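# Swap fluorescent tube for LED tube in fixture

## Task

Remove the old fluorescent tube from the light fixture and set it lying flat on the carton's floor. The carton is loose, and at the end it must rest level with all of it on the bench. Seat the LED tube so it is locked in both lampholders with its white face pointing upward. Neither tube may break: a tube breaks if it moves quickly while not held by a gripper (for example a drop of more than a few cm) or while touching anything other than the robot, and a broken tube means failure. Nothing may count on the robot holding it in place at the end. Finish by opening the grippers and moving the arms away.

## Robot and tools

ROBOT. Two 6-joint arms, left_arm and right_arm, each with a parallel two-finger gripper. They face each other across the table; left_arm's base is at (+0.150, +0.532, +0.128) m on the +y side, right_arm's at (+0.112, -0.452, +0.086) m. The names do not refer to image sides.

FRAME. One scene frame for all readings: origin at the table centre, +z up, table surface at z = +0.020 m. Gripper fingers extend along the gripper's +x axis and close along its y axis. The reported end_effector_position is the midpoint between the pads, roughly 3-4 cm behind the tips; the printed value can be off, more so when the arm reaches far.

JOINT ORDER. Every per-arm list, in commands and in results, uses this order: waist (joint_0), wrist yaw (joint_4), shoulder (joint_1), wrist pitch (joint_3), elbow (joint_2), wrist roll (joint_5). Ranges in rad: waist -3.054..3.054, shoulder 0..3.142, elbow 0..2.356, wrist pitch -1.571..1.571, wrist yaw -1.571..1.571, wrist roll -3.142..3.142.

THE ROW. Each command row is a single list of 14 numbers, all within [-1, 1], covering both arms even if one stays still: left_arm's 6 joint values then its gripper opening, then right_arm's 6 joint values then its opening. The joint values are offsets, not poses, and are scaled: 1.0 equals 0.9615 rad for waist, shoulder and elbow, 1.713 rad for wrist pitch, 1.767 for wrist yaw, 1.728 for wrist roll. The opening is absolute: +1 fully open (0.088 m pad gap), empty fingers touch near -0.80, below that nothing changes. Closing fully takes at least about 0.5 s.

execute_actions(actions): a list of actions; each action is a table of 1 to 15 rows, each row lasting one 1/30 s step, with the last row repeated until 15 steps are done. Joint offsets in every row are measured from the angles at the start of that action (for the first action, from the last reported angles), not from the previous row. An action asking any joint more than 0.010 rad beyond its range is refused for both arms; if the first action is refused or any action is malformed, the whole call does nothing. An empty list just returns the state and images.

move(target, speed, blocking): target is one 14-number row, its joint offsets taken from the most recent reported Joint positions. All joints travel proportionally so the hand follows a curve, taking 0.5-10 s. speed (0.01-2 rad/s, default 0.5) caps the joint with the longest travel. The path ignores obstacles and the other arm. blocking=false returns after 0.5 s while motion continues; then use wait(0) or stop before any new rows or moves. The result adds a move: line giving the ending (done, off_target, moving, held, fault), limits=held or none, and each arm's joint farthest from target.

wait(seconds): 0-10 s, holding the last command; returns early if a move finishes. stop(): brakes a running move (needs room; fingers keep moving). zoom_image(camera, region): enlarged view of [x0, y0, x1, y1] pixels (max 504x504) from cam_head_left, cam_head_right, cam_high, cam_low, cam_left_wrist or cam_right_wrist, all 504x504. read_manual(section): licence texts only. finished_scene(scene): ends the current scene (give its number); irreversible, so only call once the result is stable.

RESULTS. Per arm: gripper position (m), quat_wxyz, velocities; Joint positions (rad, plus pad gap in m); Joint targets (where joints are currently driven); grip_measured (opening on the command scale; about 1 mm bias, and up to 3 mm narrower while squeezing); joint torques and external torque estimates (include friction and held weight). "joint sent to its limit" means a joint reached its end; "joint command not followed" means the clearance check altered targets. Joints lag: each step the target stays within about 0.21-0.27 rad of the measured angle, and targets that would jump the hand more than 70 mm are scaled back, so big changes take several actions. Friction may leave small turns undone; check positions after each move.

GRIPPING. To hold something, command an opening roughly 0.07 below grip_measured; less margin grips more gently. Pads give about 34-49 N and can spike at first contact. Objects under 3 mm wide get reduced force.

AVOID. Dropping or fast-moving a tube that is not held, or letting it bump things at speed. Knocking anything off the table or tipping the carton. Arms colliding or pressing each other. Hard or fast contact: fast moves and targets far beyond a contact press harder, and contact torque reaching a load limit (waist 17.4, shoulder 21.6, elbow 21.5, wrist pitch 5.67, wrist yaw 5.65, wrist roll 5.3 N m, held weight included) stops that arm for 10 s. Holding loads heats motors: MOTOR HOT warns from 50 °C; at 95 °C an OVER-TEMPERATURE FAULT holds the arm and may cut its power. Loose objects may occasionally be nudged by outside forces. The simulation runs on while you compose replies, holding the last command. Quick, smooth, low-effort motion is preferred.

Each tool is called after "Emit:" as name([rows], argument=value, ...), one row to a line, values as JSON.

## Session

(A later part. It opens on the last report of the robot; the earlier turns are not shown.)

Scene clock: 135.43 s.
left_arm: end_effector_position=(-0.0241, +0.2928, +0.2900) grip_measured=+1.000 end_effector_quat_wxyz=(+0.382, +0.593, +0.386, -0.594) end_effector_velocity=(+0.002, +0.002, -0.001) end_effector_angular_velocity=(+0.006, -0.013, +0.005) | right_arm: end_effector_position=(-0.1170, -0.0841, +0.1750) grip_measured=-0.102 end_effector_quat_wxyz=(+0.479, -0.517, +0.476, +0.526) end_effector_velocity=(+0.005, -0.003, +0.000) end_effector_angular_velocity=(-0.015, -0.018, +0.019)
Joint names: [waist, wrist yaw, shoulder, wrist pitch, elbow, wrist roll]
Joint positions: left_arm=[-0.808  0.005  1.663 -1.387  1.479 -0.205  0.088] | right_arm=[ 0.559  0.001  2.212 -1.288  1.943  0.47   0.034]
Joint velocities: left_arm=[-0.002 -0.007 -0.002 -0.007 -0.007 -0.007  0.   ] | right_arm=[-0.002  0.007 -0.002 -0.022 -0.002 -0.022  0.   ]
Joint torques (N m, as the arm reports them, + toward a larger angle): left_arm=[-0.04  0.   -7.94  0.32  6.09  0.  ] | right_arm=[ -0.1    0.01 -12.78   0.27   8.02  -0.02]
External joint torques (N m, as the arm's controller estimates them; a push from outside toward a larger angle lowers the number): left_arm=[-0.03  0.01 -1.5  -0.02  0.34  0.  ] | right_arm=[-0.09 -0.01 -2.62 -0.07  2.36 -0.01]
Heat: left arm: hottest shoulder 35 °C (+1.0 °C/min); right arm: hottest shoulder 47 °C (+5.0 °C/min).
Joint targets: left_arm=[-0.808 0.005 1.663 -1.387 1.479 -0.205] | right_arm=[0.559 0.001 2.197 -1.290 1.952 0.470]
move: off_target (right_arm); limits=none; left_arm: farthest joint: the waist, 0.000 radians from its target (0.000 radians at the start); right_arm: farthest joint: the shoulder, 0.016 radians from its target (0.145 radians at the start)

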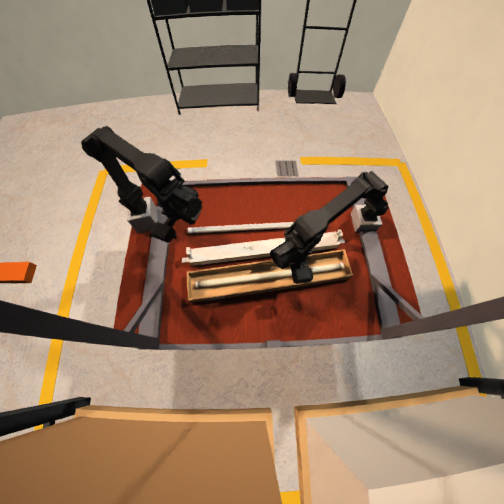

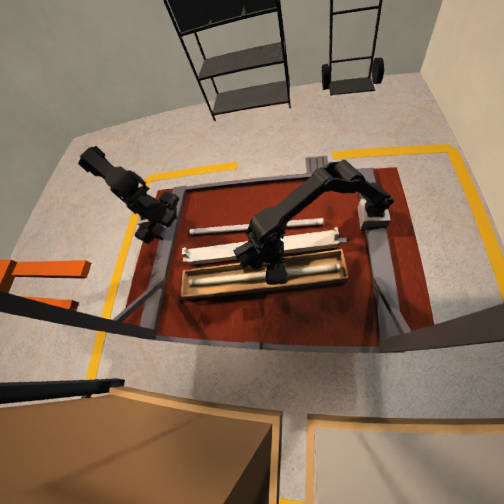

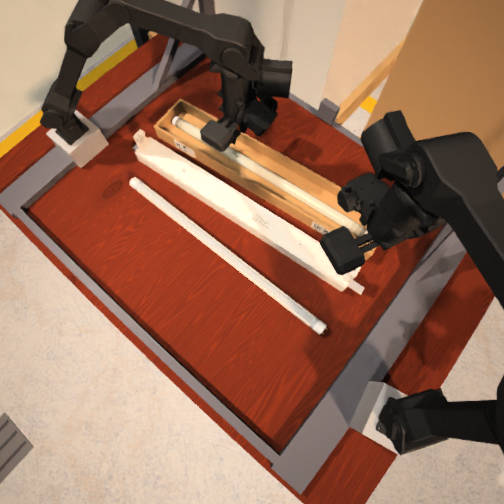

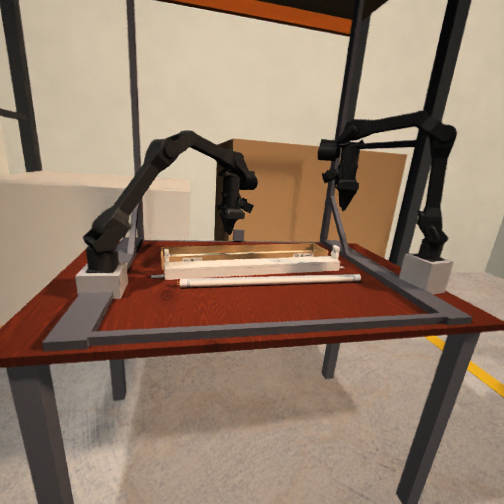

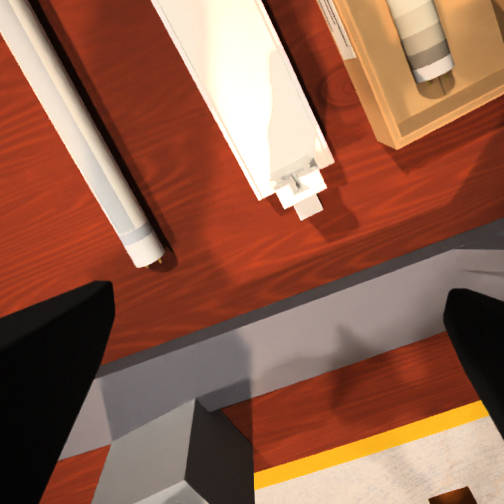

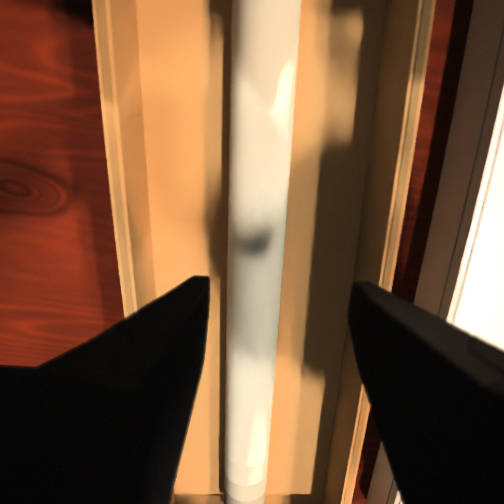

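Emit:
move(target=[0,0,0,0,0,0,0.3,-0.6,0,-0.6,0,-0.4,-0.27,0.3], speed=0.6)

Emit:
move(target=[0.474,0,0.59,0.229,0.183,0,0.3,0,0,0,0,0,0,0.3], speed=0.5)

Scene clock: 150.67 s.
left_arm: end_effector_position=(-0.0241, +0.2928, +0.2900) grip_measured=+0.303 end_effector_quat_wxyz=(+0.382, +0.593, +0.386, -0.594) end_effector_velocity=(+0.002, +0.005, +0.000) end_effector_angular_velocity=(+0.022, -0.007, +0.020) | right_arm: end_effector_position=(+0.1174, -0.1183, +0.2781) grip_measured=+0.298 end_effector_quat_wxyz=(+0.554, -0.442, +0.452, +0.542) end_effector_velocity=(-0.000, -0.003, -0.000) end_effector_angular_velocity=(-0.007, +0.003, +0.021)
Joint names: [waist, wrist yaw, shoulder, wrist pitch, elbow, wrist roll]
Joint positions: left_arm=[-0.808  0.005  1.663 -1.387  1.479 -0.205  0.054] | right_arm=[-0.014  0.001  1.65  -1.288  1.568  0.006  0.054]
Joint velocities: left_arm=[-0.002  0.007 -0.002 -0.022 -0.002 -0.022 -0.   ] | right_arm=[-0.002 -0.007 -0.007 -0.007 -0.007 -0.022 -0.   ]
Joint torques (N m, as the arm reports them, + toward a larger angle): left_arm=[-0.05  0.   -7.94  0.31  6.09  0.  ] | right_arm=[-0.33  0.   -8.82  0.62  6.13 -0.12]
External joint torques (N m, as the arm's controller estimates them; a push from outside toward a larger angle lowers the number): left_arm=[ 0.    0.01 -1.47 -0.01  0.34  0.  ] | right_arm=[-0.33  0.   -2.39 -0.03  0.28 -0.12]
Heat: left arm: hottest shoulder 35 °C (+1.0 °C/min); right arm: hottest shoulder 50 °C (+7.1 °C/min). Fold the right arm in close to its base before you think long.
Joint targets: left_arm=[-0.808 0.005 1.663 -1.387 1.479 -0.205] | right_arm=[-0.018 0.001 1.635 -1.288 1.558 0.003]
MOTOR HOT: a motor of the right arm reached 50 °C. Now the hottest motor of the right arm, the shoulder, reports 50 °C. The temperature limit of the motors' drives, at which the controller stops that arm, is 95 °C. To cool a motor, set the load down, stop pushing, or move to a pose that needs little force.
move: off_target (right_arm); limits=none; left_arm: farthest joint: the waist, 0.000 radians from its target (0.000 radians at the start); right_arm: farthest joint: the shoulder, 0.014 radians from its target (0.577 radians at the start)

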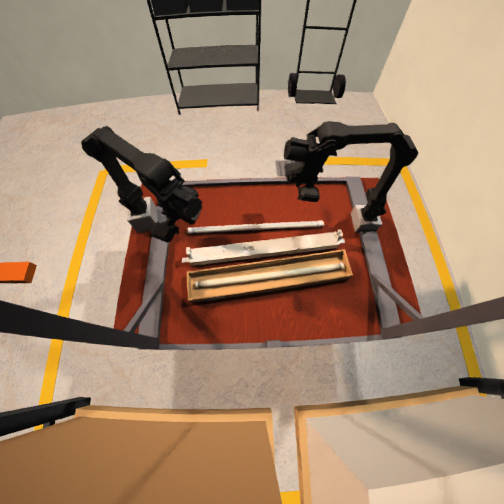

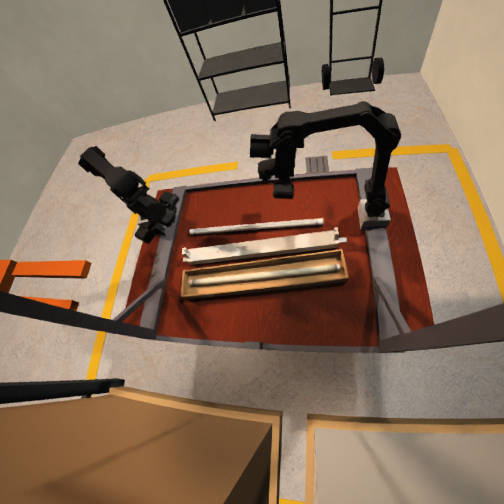

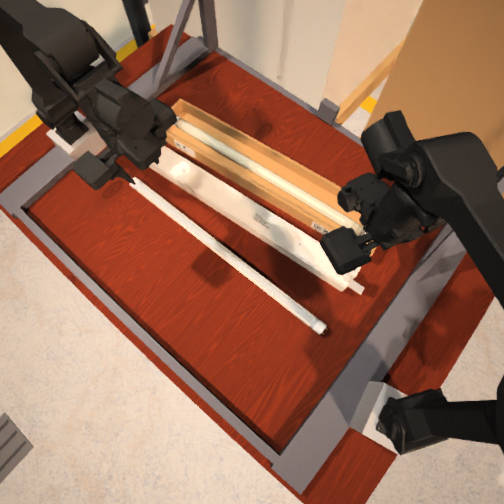

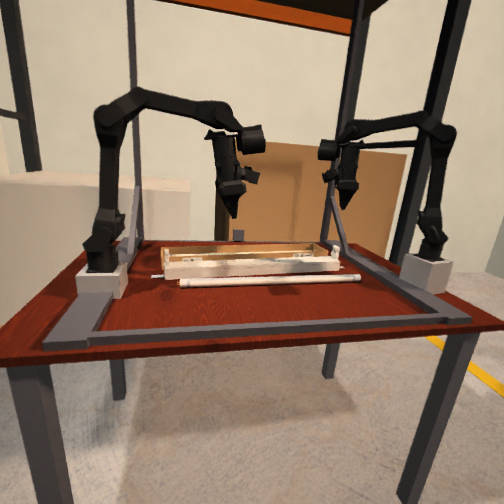

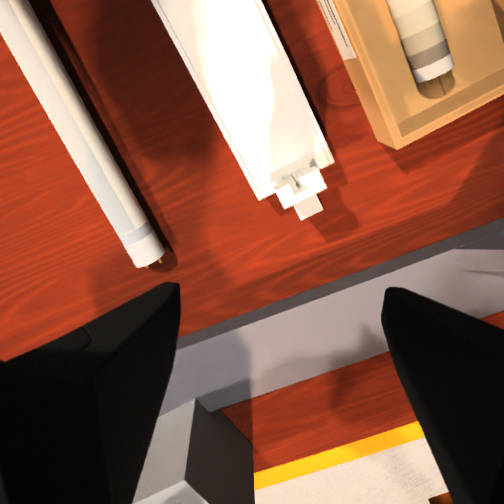

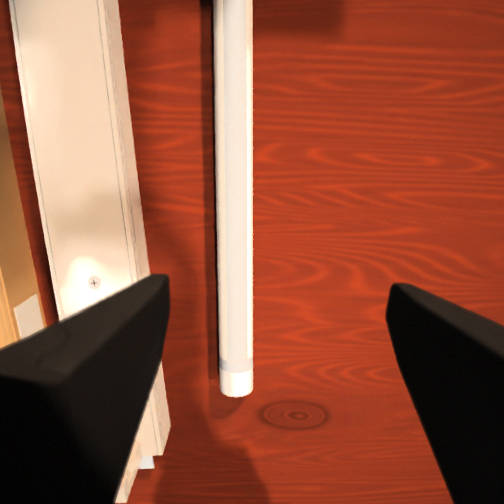

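Scene clock: 152.43 s.
left_arm: end_effector_position=(+0.0771, +0.1196, +0.1447) grip_measured=+0.303 end_effector_quat_wxyz=(+0.508, +0.488, +0.507, -0.496) end_effector_velocity=(-0.004, +0.004, -0.004) end_effector_angular_velocity=(+0.018, +0.004, -0.000) | right_arm: end_effector_position=(+0.1174, -0.1183, +0.2781) grip_measured=+0.298 end_effector_quat_wxyz=(+0.554, -0.442, +0.452, +0.542) end_effector_velocity=(-0.002, +0.001, +0.000) end_effector_angular_velocity=(+0.008, +0.020, +0.009)
Joint names: [waist, wrist yaw, shoulder, wrist pitch, elbow, wrist roll]
Joint positions: left_arm=[-0.355  0.005  2.211 -0.998  1.647 -0.205  0.054] | right_arm=[-0.014  0.001  1.65  -1.288  1.568  0.006  0.054]
Joint velocities: left_arm=[-0.007  0.007  0.007 -0.007 -0.002 -0.007  0.   ] | right_arm=[-0.002 -0.022 -0.002  0.007 -0.002 -0.007 -0.   ]
Joint torques (N m, as the arm reports them, + toward a larger angle): left_arm=[ 0.12  0.   -9.6   0.48  6.73  0.  ] | right_arm=[-0.03  0.04 -7.04  0.61  7.29  0.  ]
External joint torques (N m, as the arm's controller estimates them; a push from outside toward a larger angle lowers the number): left_arm=[0.19 0.01 0.49 0.13 1.19 0.  ] | right_arm=[-0.05  0.05 -0.5  -0.05  1.37 -0.01]
Heat: left arm: hottest shoulder 35 °C (+1.0 °C/min); right arm: hottest shoulder 50 °C (+7.0 °C/min). Fold the right arm in close to its base before you think long.
Joint targets: left_arm=[-0.352 0.005 2.230 -0.995 1.655 -0.205] | right_arm=[-0.014 0.001 1.650 -1.288 1.568 0.006]
MOTOR HOT: still on. Now the hottest motor of the right arm, the shoulder, reports 50 °C; a drive's own limit is 95 °C.
move: off_target (left_arm); limits=none; left_arm: farthest joint: the shoulder, 0.020 radians from its target (0.567 radians at the start); right_arm: farthest joint: the waist, 0.000 radians from its target (0.000 radians at the start)

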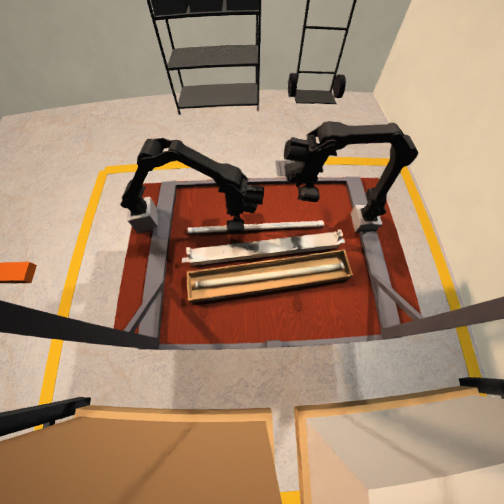

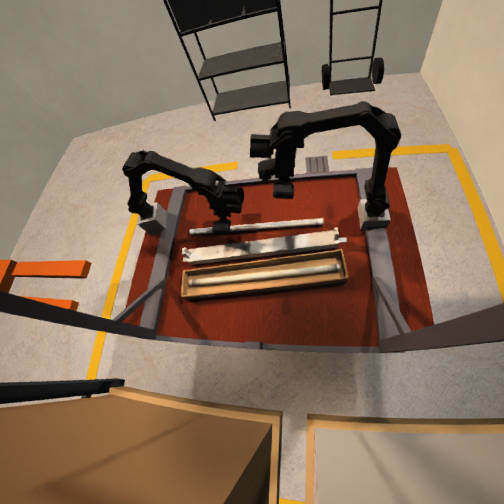

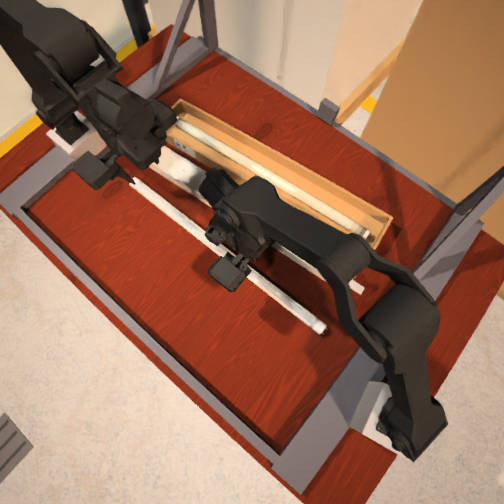

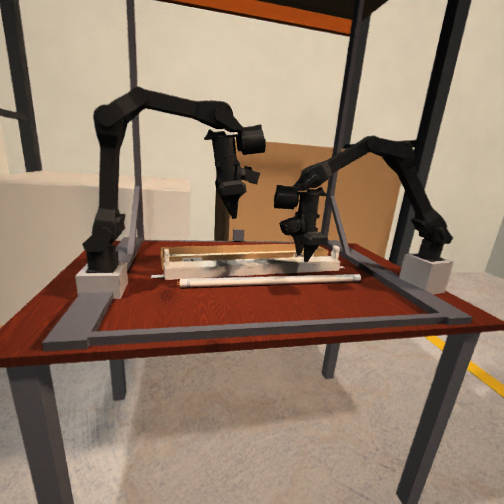

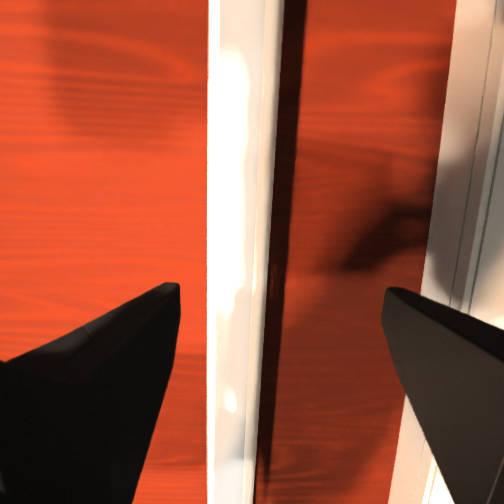

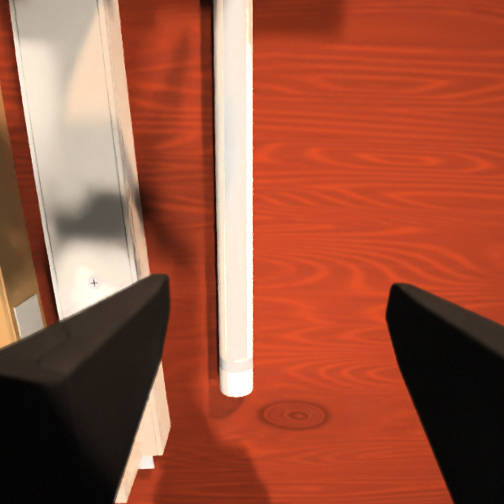

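Emit:
move(target=[0.028,0,0.08,0.07,-0.065,0.016,0.3,0,0,-0.2,0,-0.2,0,0.3], speed=0.25)

Scene clock: 160.43 s.
left_arm: end_effector_position=(+0.0861, +0.1152, +0.1091) grip_measured=+0.303 end_effector_quat_wxyz=(+0.510, +0.487, +0.506, -0.498) end_effector_velocity=(+0.000, +0.002, +0.000) end_effector_angular_velocity=(+0.006, -0.008, -0.010) | right_arm: end_effector_position=(+0.1166, -0.1664, +0.2767) grip_measured=+0.298 end_effector_quat_wxyz=(+0.553, -0.443, +0.453, +0.541) end_effector_velocity=(-0.000, -0.003, +0.001) end_effector_angular_velocity=(-0.002, +0.006, +0.006)
Joint names: [waist, wrist yaw, shoulder, wrist pitch, elbow, wrist roll]
Joint positions: left_arm=[-0.332  0.005  2.269 -0.88   1.593 -0.182  0.054] | right_arm=[-0.014  0.001  1.47  -1.288  1.384  0.006  0.054]
Joint velocities: left_arm=[-0.002 -0.007 -0.002 -0.007 -0.002  0.007  0.   ] | right_arm=[-0.002 -0.007 -0.007 -0.007 -0.002 -0.007 -0.   ]
Joint torques (N m, as the arm reports them, + toward a larger angle): left_arm=[ 0.32  0.   -9.71  0.48  4.42  0.19] | right_arm=[-0.01 -0.02 -7.06  0.62  6.18 -0.02]
External joint torques (N m, as the arm's controller estimates them; a push from outside toward a larger angle lowers the number): left_arm=[ 0.32  0.01  0.5   0.13 -0.88  0.19] | right_arm=[ 0.   -0.02 -1.89 -0.04  0.25 -0.02]
Heat: left arm: hottest shoulder 36 °C (+2.0 °C/min); right arm: hottest shoulder 48 °C (+3.0 °C/min). Fold the right arm in close to its base before you think long.
Joint targets: left_arm=[-0.328 0.005 2.288 -0.878 1.585 -0.177] | right_arm=[-0.014 0.001 1.457 -1.288 1.375 0.006]
MOTOR HOT: still on. Now the hottest motor of the right arm, the shoulder, reports 48 °C; a drive's own limit is 95 °C.
move: off_target (left_arm, right_arm); limits=none; left_arm: farthest joint: the shoulder, 0.019 radians from its target (0.077 radians at the start); right_arm: farthest joint: the shoulder, 0.012 radians from its target (0.192 radians at the start)

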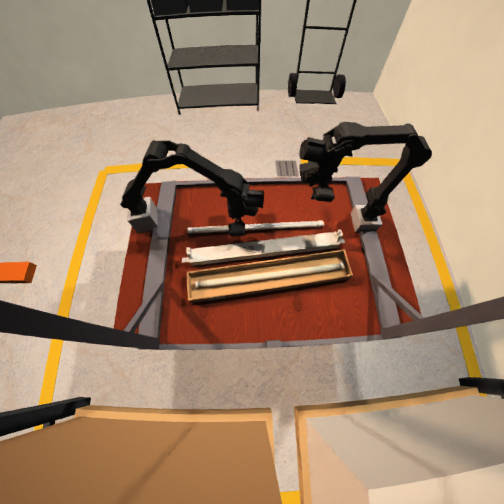

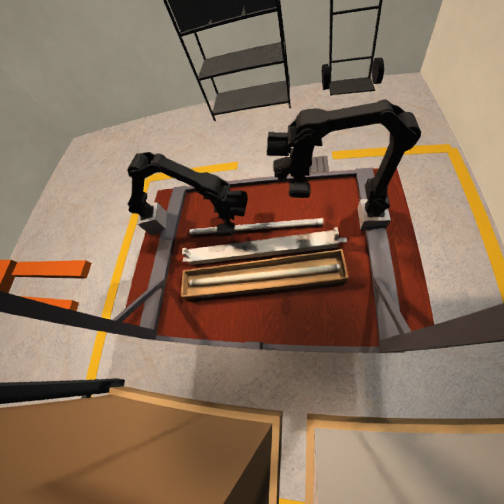

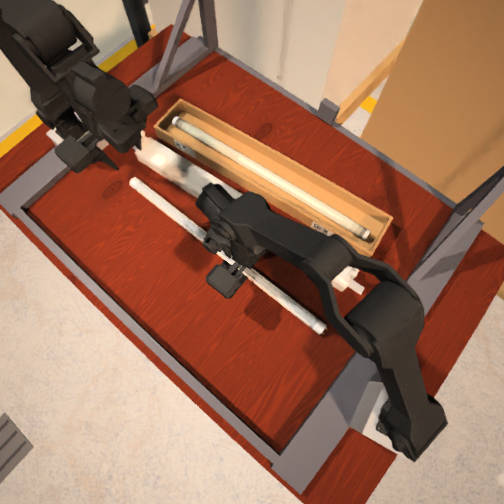

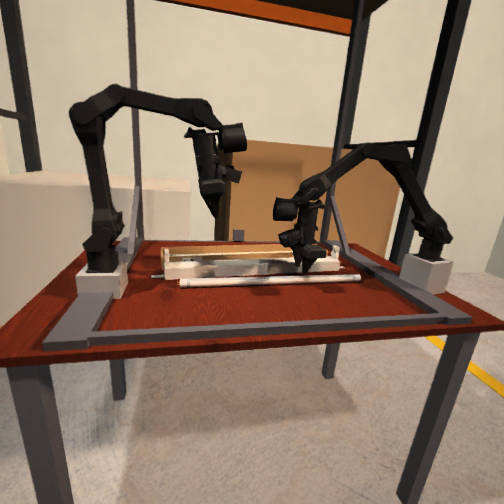

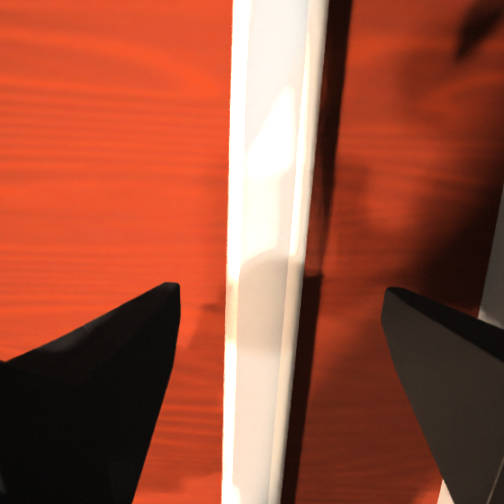

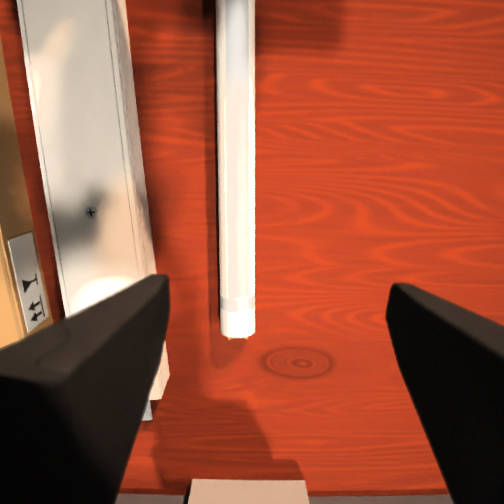

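Emit:
move(target=[0.008,0,0.096,0.071,-0.07,0,0.1,0,0,0,0,0,0,0.3], speed=0.1)

Scene clock: 163.80 s.
left_arm: end_effector_position=(+0.0883, +0.1195, +0.0670) grip_measured=+0.103 end_effector_quat_wxyz=(+0.508, +0.489, +0.509, -0.493) end_effector_velocity=(+0.001, +0.004, -0.001) end_effector_angular_velocity=(+0.011, -0.009, +0.020) | right_arm: end_effector_position=(+0.1166, -0.1665, +0.2767) grip_measured=+0.298 end_effector_quat_wxyz=(+0.553, -0.443, +0.453, +0.541) end_effector_velocity=(+0.000, -0.001, +0.001) end_effector_angular_velocity=(-0.003, -0.006, -0.006)
Joint names: [waist, wrist yaw, shoulder, wrist pitch, elbow, wrist roll]
Joint positions: left_arm=[-0.328  0.005  2.341 -0.761  1.534 -0.182  0.044] | right_arm=[-0.014  0.001  1.469 -1.288  1.384  0.006  0.054]
Joint velocities: left_arm=[-0.002 -0.007 -0.002 -0.007 -0.007 -0.022 -0.   ] | right_arm=[ 0.002  0.007 -0.002 -0.007  0.002  0.007 -0.   ]
Joint torques (N m, as the arm reports them, + toward a larger angle): left_arm=[ 0.34  0.   -9.9   0.46  4.3   0.  ] | right_arm=[ 0.11  0.   -5.61  0.59  7.29  0.01]
External joint torques (N m, as the arm's controller estimates them; a push from outside toward a larger angle lowers the number): left_arm=[ 0.42  0.01  0.4   0.12 -0.67  0.  ] | right_arm=[ 0.11  0.   -0.43 -0.09  1.33  0.01]
Heat: left arm: hottest shoulder 36 °C (+1.0 °C/min); right arm: hottest shoulder 47 °C (+1.0 °C/min).
Joint targets: left_arm=[-0.324 0.005 2.361 -0.758 1.526 -0.182] | right_arm=[-0.014 0.001 1.469 -1.288 1.384 0.006]
MOTOR HOT: cleared. Now the hottest motor of the right arm, the shoulder, reports 47 °C.
move: off_target (left_arm); limits=none; left_arm: farthest joint: the shoulder, 0.020 radians from its target (0.093 radians at the start); right_arm: farthest joint: the shoulder, 0.001 radians from its target (0.001 radians at the start)

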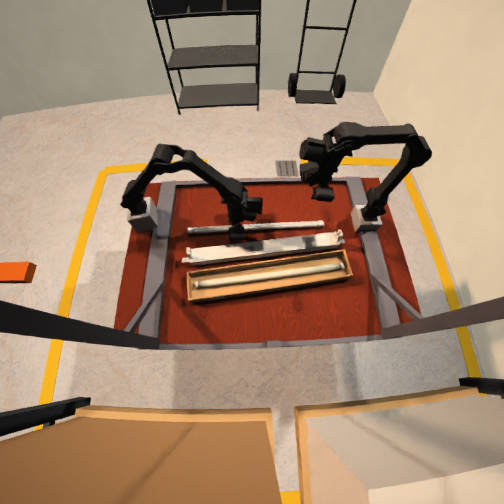

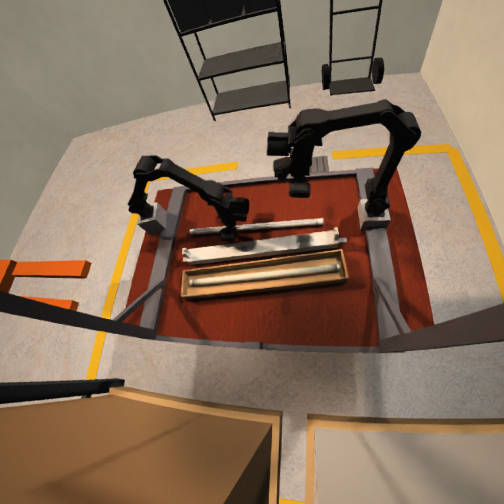

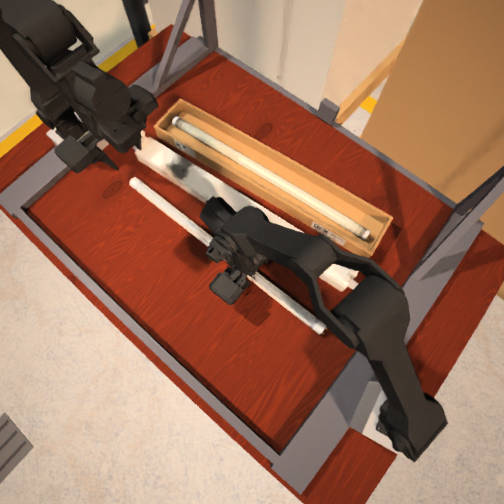

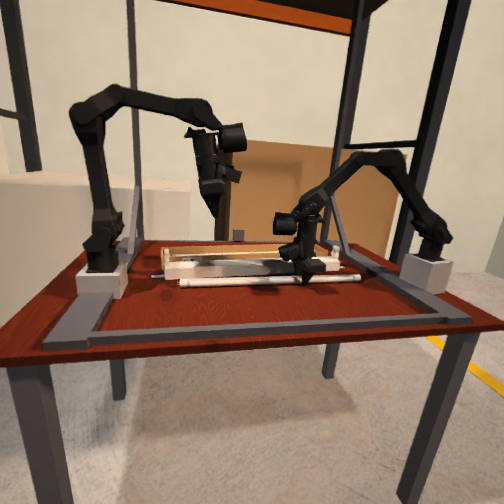

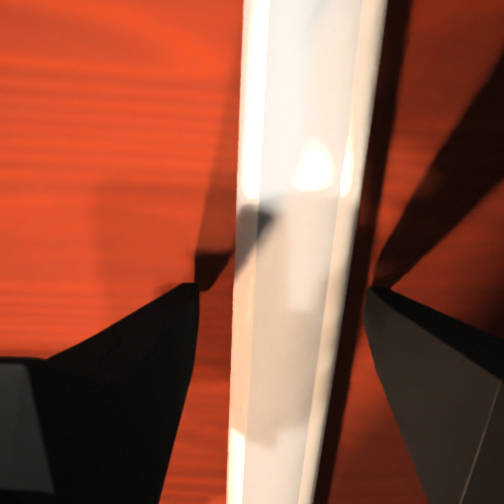

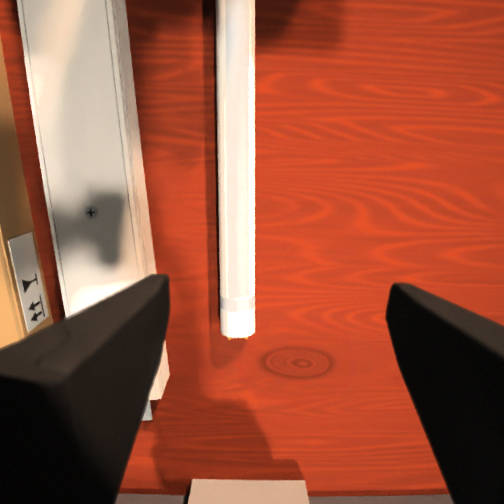

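Emit:
move(target=[0,0,0.028,0.006,-0.006,0,0.1,0,0,0,0,0,0,0.3], speed=0.05)

Emit:
execute_actions([
  [[0,0,0,0,0,0,-0.5,0,0,0,0,0,0,0.3]],
  [[0,0,0,0,0,0,-0.5,0,0,0,0,0,0,0.3]],
])

Emit:
move(target=[0,0,-0.2,-0.18,0.16,0,-0.5,0,0,0,0,0,0,0.3], speed=0.1)

Scene clock: 175.27 s.
left_arm: end_effector_position=(+0.0883, +0.1190, +0.0640) grip_measured=+0.103 end_effector_quat_wxyz=(+0.508, +0.489, +0.509, -0.493) end_effector_velocity=(+0.000, +0.001, +0.002) end_effector_angular_velocity=(+0.001, -0.008, +0.005) | right_arm: end_effector_position=(+0.1166, -0.1665, +0.2767) grip_measured=+0.298 end_effector_quat_wxyz=(+0.553, -0.443, +0.453, +0.541) end_effector_velocity=(-0.000, -0.002, -0.000) end_effector_angular_velocity=(-0.007, +0.006, +0.006)
Joint names: [waist, wrist yaw, shoulder, wrist pitch, elbow, wrist roll]
Joint positions: left_arm=[-0.328  0.005  2.349 -0.753  1.534 -0.182  0.044] | right_arm=[-0.014  0.001  1.469 -1.288  1.384  0.006  0.054]
Joint velocities: left_arm=[-0.002 -0.007 -0.007 -0.007 -0.002 -0.007 -0.   ] | right_arm=[-0.002 -0.007 -0.002 -0.007 -0.002 -0.007  0.   ]
Joint torques (N m, as the arm reports them, + toward a larger angle): left_arm=[-0.04  0.   -9.76  0.45  4.46  0.  ] | right_arm=[-0.05  0.03 -5.83  0.62  7.36  0.01]
External joint torques (N m, as the arm's controller estimates them; a push from outside toward a larger angle lowers the number): left_arm=[-0.05  0.02  0.6   0.11 -0.52  0.  ] | right_arm=[-0.02  0.03 -0.67 -0.03  1.46  0.  ]
Heat: left arm: hottest shoulder 37 °C (+2.0 °C/min); right arm: hottest shoulder 45 °C (-2.0 °C/min).
Joint targets: left_arm=[-0.328 0.005 2.369 -0.751 1.529 -0.182] | right_arm=[-0.014 0.001 1.469 -1.288 1.384 0.006]
move: off_target (left_arm); limits=none; left_arm: farthest joint: the shoulder, 0.019 radians from its target (0.026 radians at the start); right_arm: farthest joint: the waist, 0.000 radians from its target (0.000 radians at the start)

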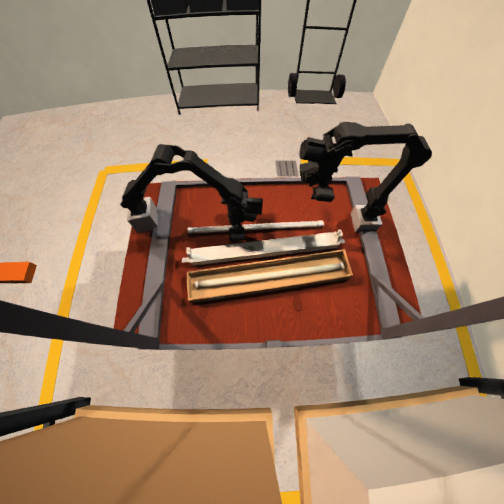

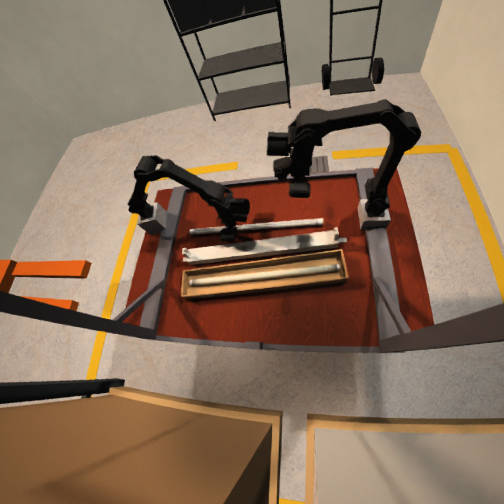

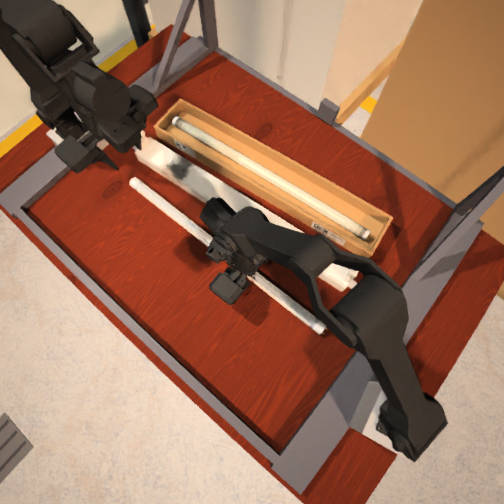

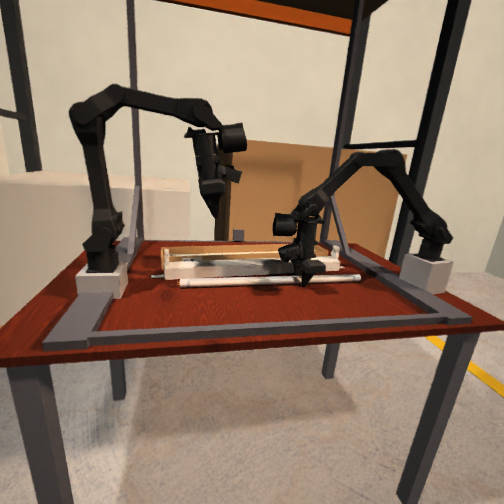

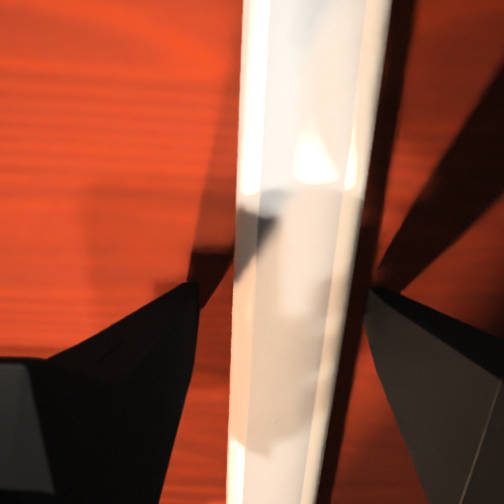

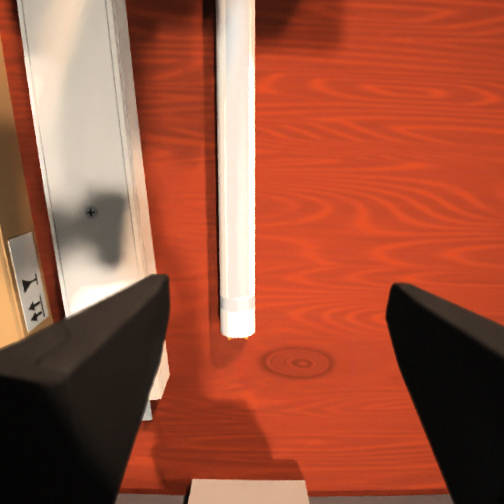

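Scene clock: 176.27 s.
left_arm: end_effector_position=(+0.0883, +0.1190, +0.0640) grip_measured=-0.346 end_effector_quat_wxyz=(+0.508, +0.489, +0.509, -0.493) end_effector_velocity=(-0.002, +0.003, -0.001) end_effector_angular_velocity=(+0.011, -0.009, +0.000) | right_arm: end_effector_position=(+0.1166, -0.1665, +0.2767) grip_measured=+0.298 end_effector_quat_wxyz=(+0.553, -0.443, +0.453, +0.541) end_effector_velocity=(-0.000, -0.002, -0.000) end_effector_angular_velocity=(-0.007, +0.006, +0.006)
Joint names: [waist, wrist yaw, shoulder, wrist pitch, elbow, wrist roll]
Joint positions: left_arm=[-0.328  0.005  2.349 -0.753  1.534 -0.182  0.022] | right_arm=[-0.014  0.001  1.469 -1.288  1.384  0.006  0.054]
Joint velocities: left_arm=[-0.007 -0.007  0.002 -0.007 -0.002 -0.007 -0.   ] | right_arm=[-0.002 -0.007 -0.002 -0.007 -0.002 -0.007  0.   ]
Joint torques (N m, as the arm reports them, + toward a larger angle): left_arm=[ -0.04   0.   -12.43   0.31   5.17   0.  ] | right_arm=[ 0.09  0.03 -5.64  0.61  7.26  0.  ]
External joint torques (N m, as the arm's controller estimates them; a push from outside toward a larger angle lowers the number): left_arm=[ 0.02  0.01 -2.15 -0.04  0.2   0.  ] | right_arm=[ 0.1   0.03 -0.44 -0.03  1.34  0.  ]
External joint torques at the end of the 1st action: left_arm=[-0.1   0.02 -2.08 -0.03  0.18  0.  ] | right_arm=[-0.03  0.   -0.59 -0.06  1.27 -0.02]
Heat: left arm: hottest shoulder 37 °C (+2.0 °C/min); right arm: hottest shoulder 44 °C (-3.0 °C/min).
Joint targets: left_arm=[-0.328 0.005 2.349 -0.753 1.534 -0.182] | right_arm=[-0.014 0.001 1.469 -1.288 1.384 0.006]

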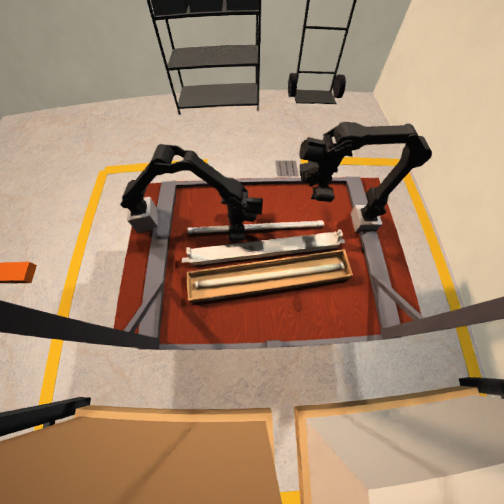

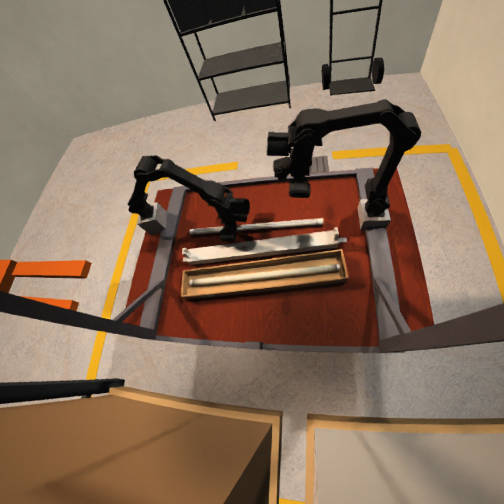

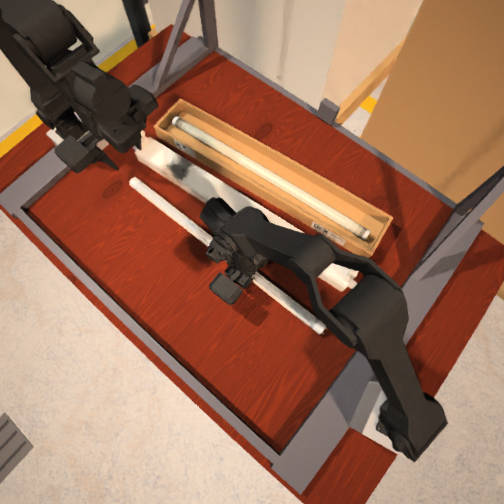

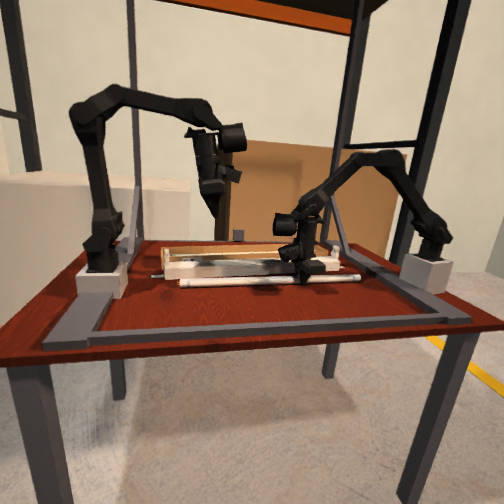

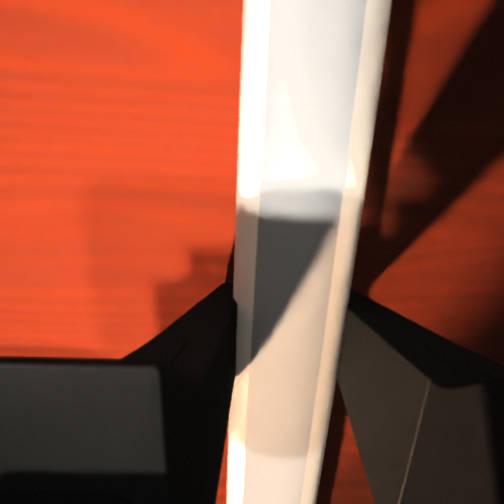

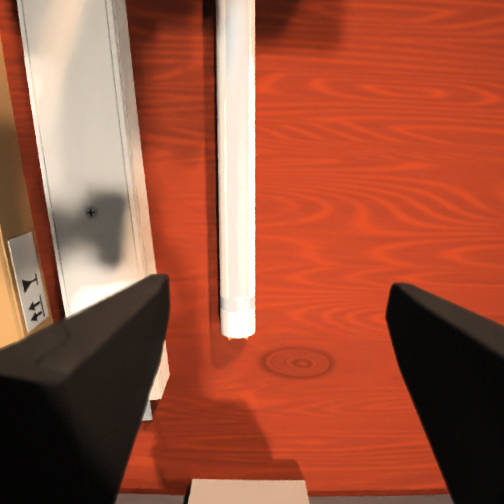

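Scene clock: 179.83 s.
left_arm: end_effector_position=(+0.0885, +0.1205, +0.1642) grip_measured=-0.346 end_effector_quat_wxyz=(+0.509, +0.488, +0.508, -0.494) end_effector_velocity=(+0.003, +0.005, +0.000) end_effector_angular_velocity=(+0.019, -0.025, +0.034) | right_arm: end_effector_position=(+0.1166, -0.1665, +0.2767) grip_measured=+0.298 end_effector_quat_wxyz=(+0.553, -0.443, +0.453, +0.541) end_effector_velocity=(-0.000, -0.002, -0.000) end_effector_angular_velocity=(-0.007, +0.006, +0.006)
Joint names: [waist, wrist yaw, shoulder, wrist pitch, elbow, wrist roll]
Joint positions: left_arm=[-0.328  0.005  2.179 -1.06   1.677 -0.182  0.022] | right_arm=[-0.014  0.001  1.469 -1.288  1.384  0.006  0.054]
Joint velocities: left_arm=[-0.002 -0.022 -0.002 -0.022 -0.002 -0.037 -0.   ] | right_arm=[-0.002 -0.007 -0.002 -0.007 -0.002 -0.007 -0.   ]
Joint torques (N m, as the arm reports them, + toward a larger angle): left_arm=[ -0.04   0.   -15.12   0.26   7.27   0.  ] | right_arm=[-0.08  0.01 -5.88  0.61  7.39  0.01]
External joint torques (N m, as the arm's controller estimates them; a push from outside toward a larger angle lowers the number): left_arm=[-0.07  0.02 -5.14 -0.07  1.67  0.  ] | right_arm=[-0.08  0.02 -0.75 -0.04  1.5   0.01]
Heat: left arm: hottest shoulder 38 °C (+3.0 °C/min); right arm: hottest shoulder 44 °C (-3.0 °C/min).
Joint targets: left_arm=[-0.328 0.005 2.157 -1.061 1.688 -0.182] | right_arm=[-0.014 0.001 1.469 -1.288 1.384 0.006]
move: off_target (left_arm); limits=none; left_arm: farthest joint: the shoulder, 0.023 radians from its target (0.192 radians at the start); right_arm: farthest joint: the waist, 0.000 radians from its target (0.000 radians at the start)

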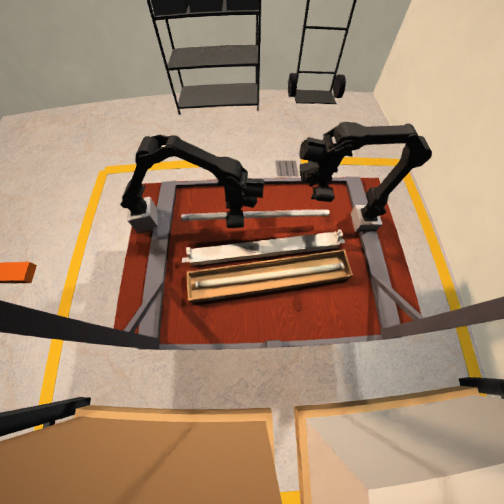

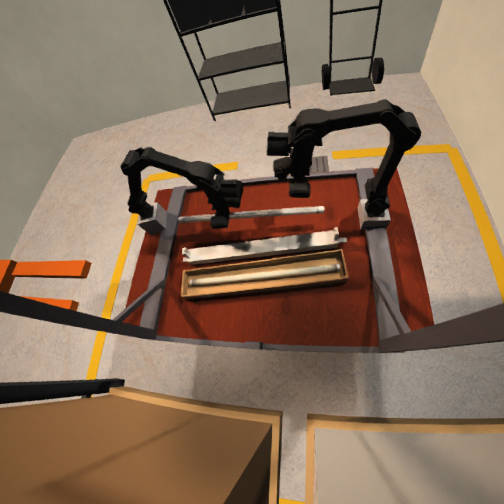

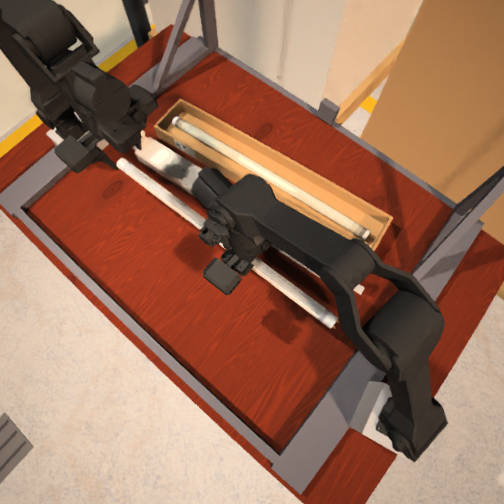

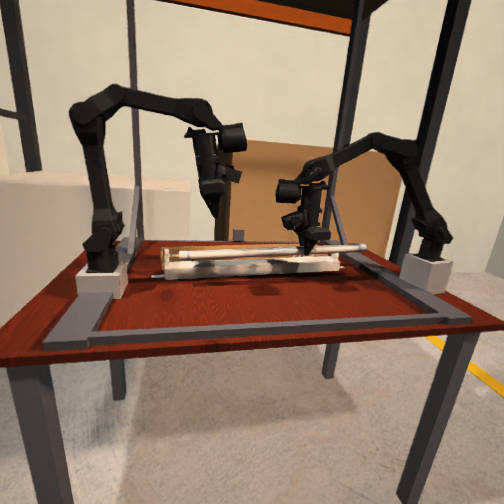

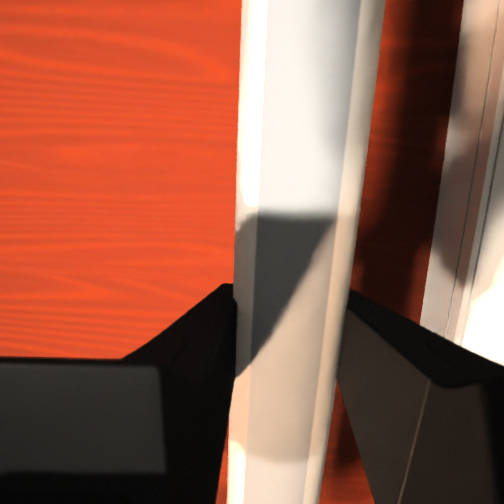

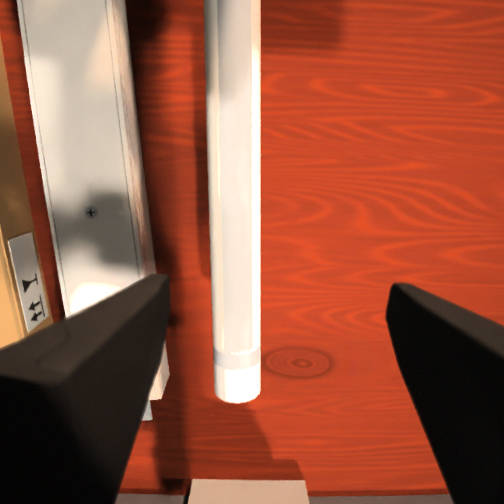

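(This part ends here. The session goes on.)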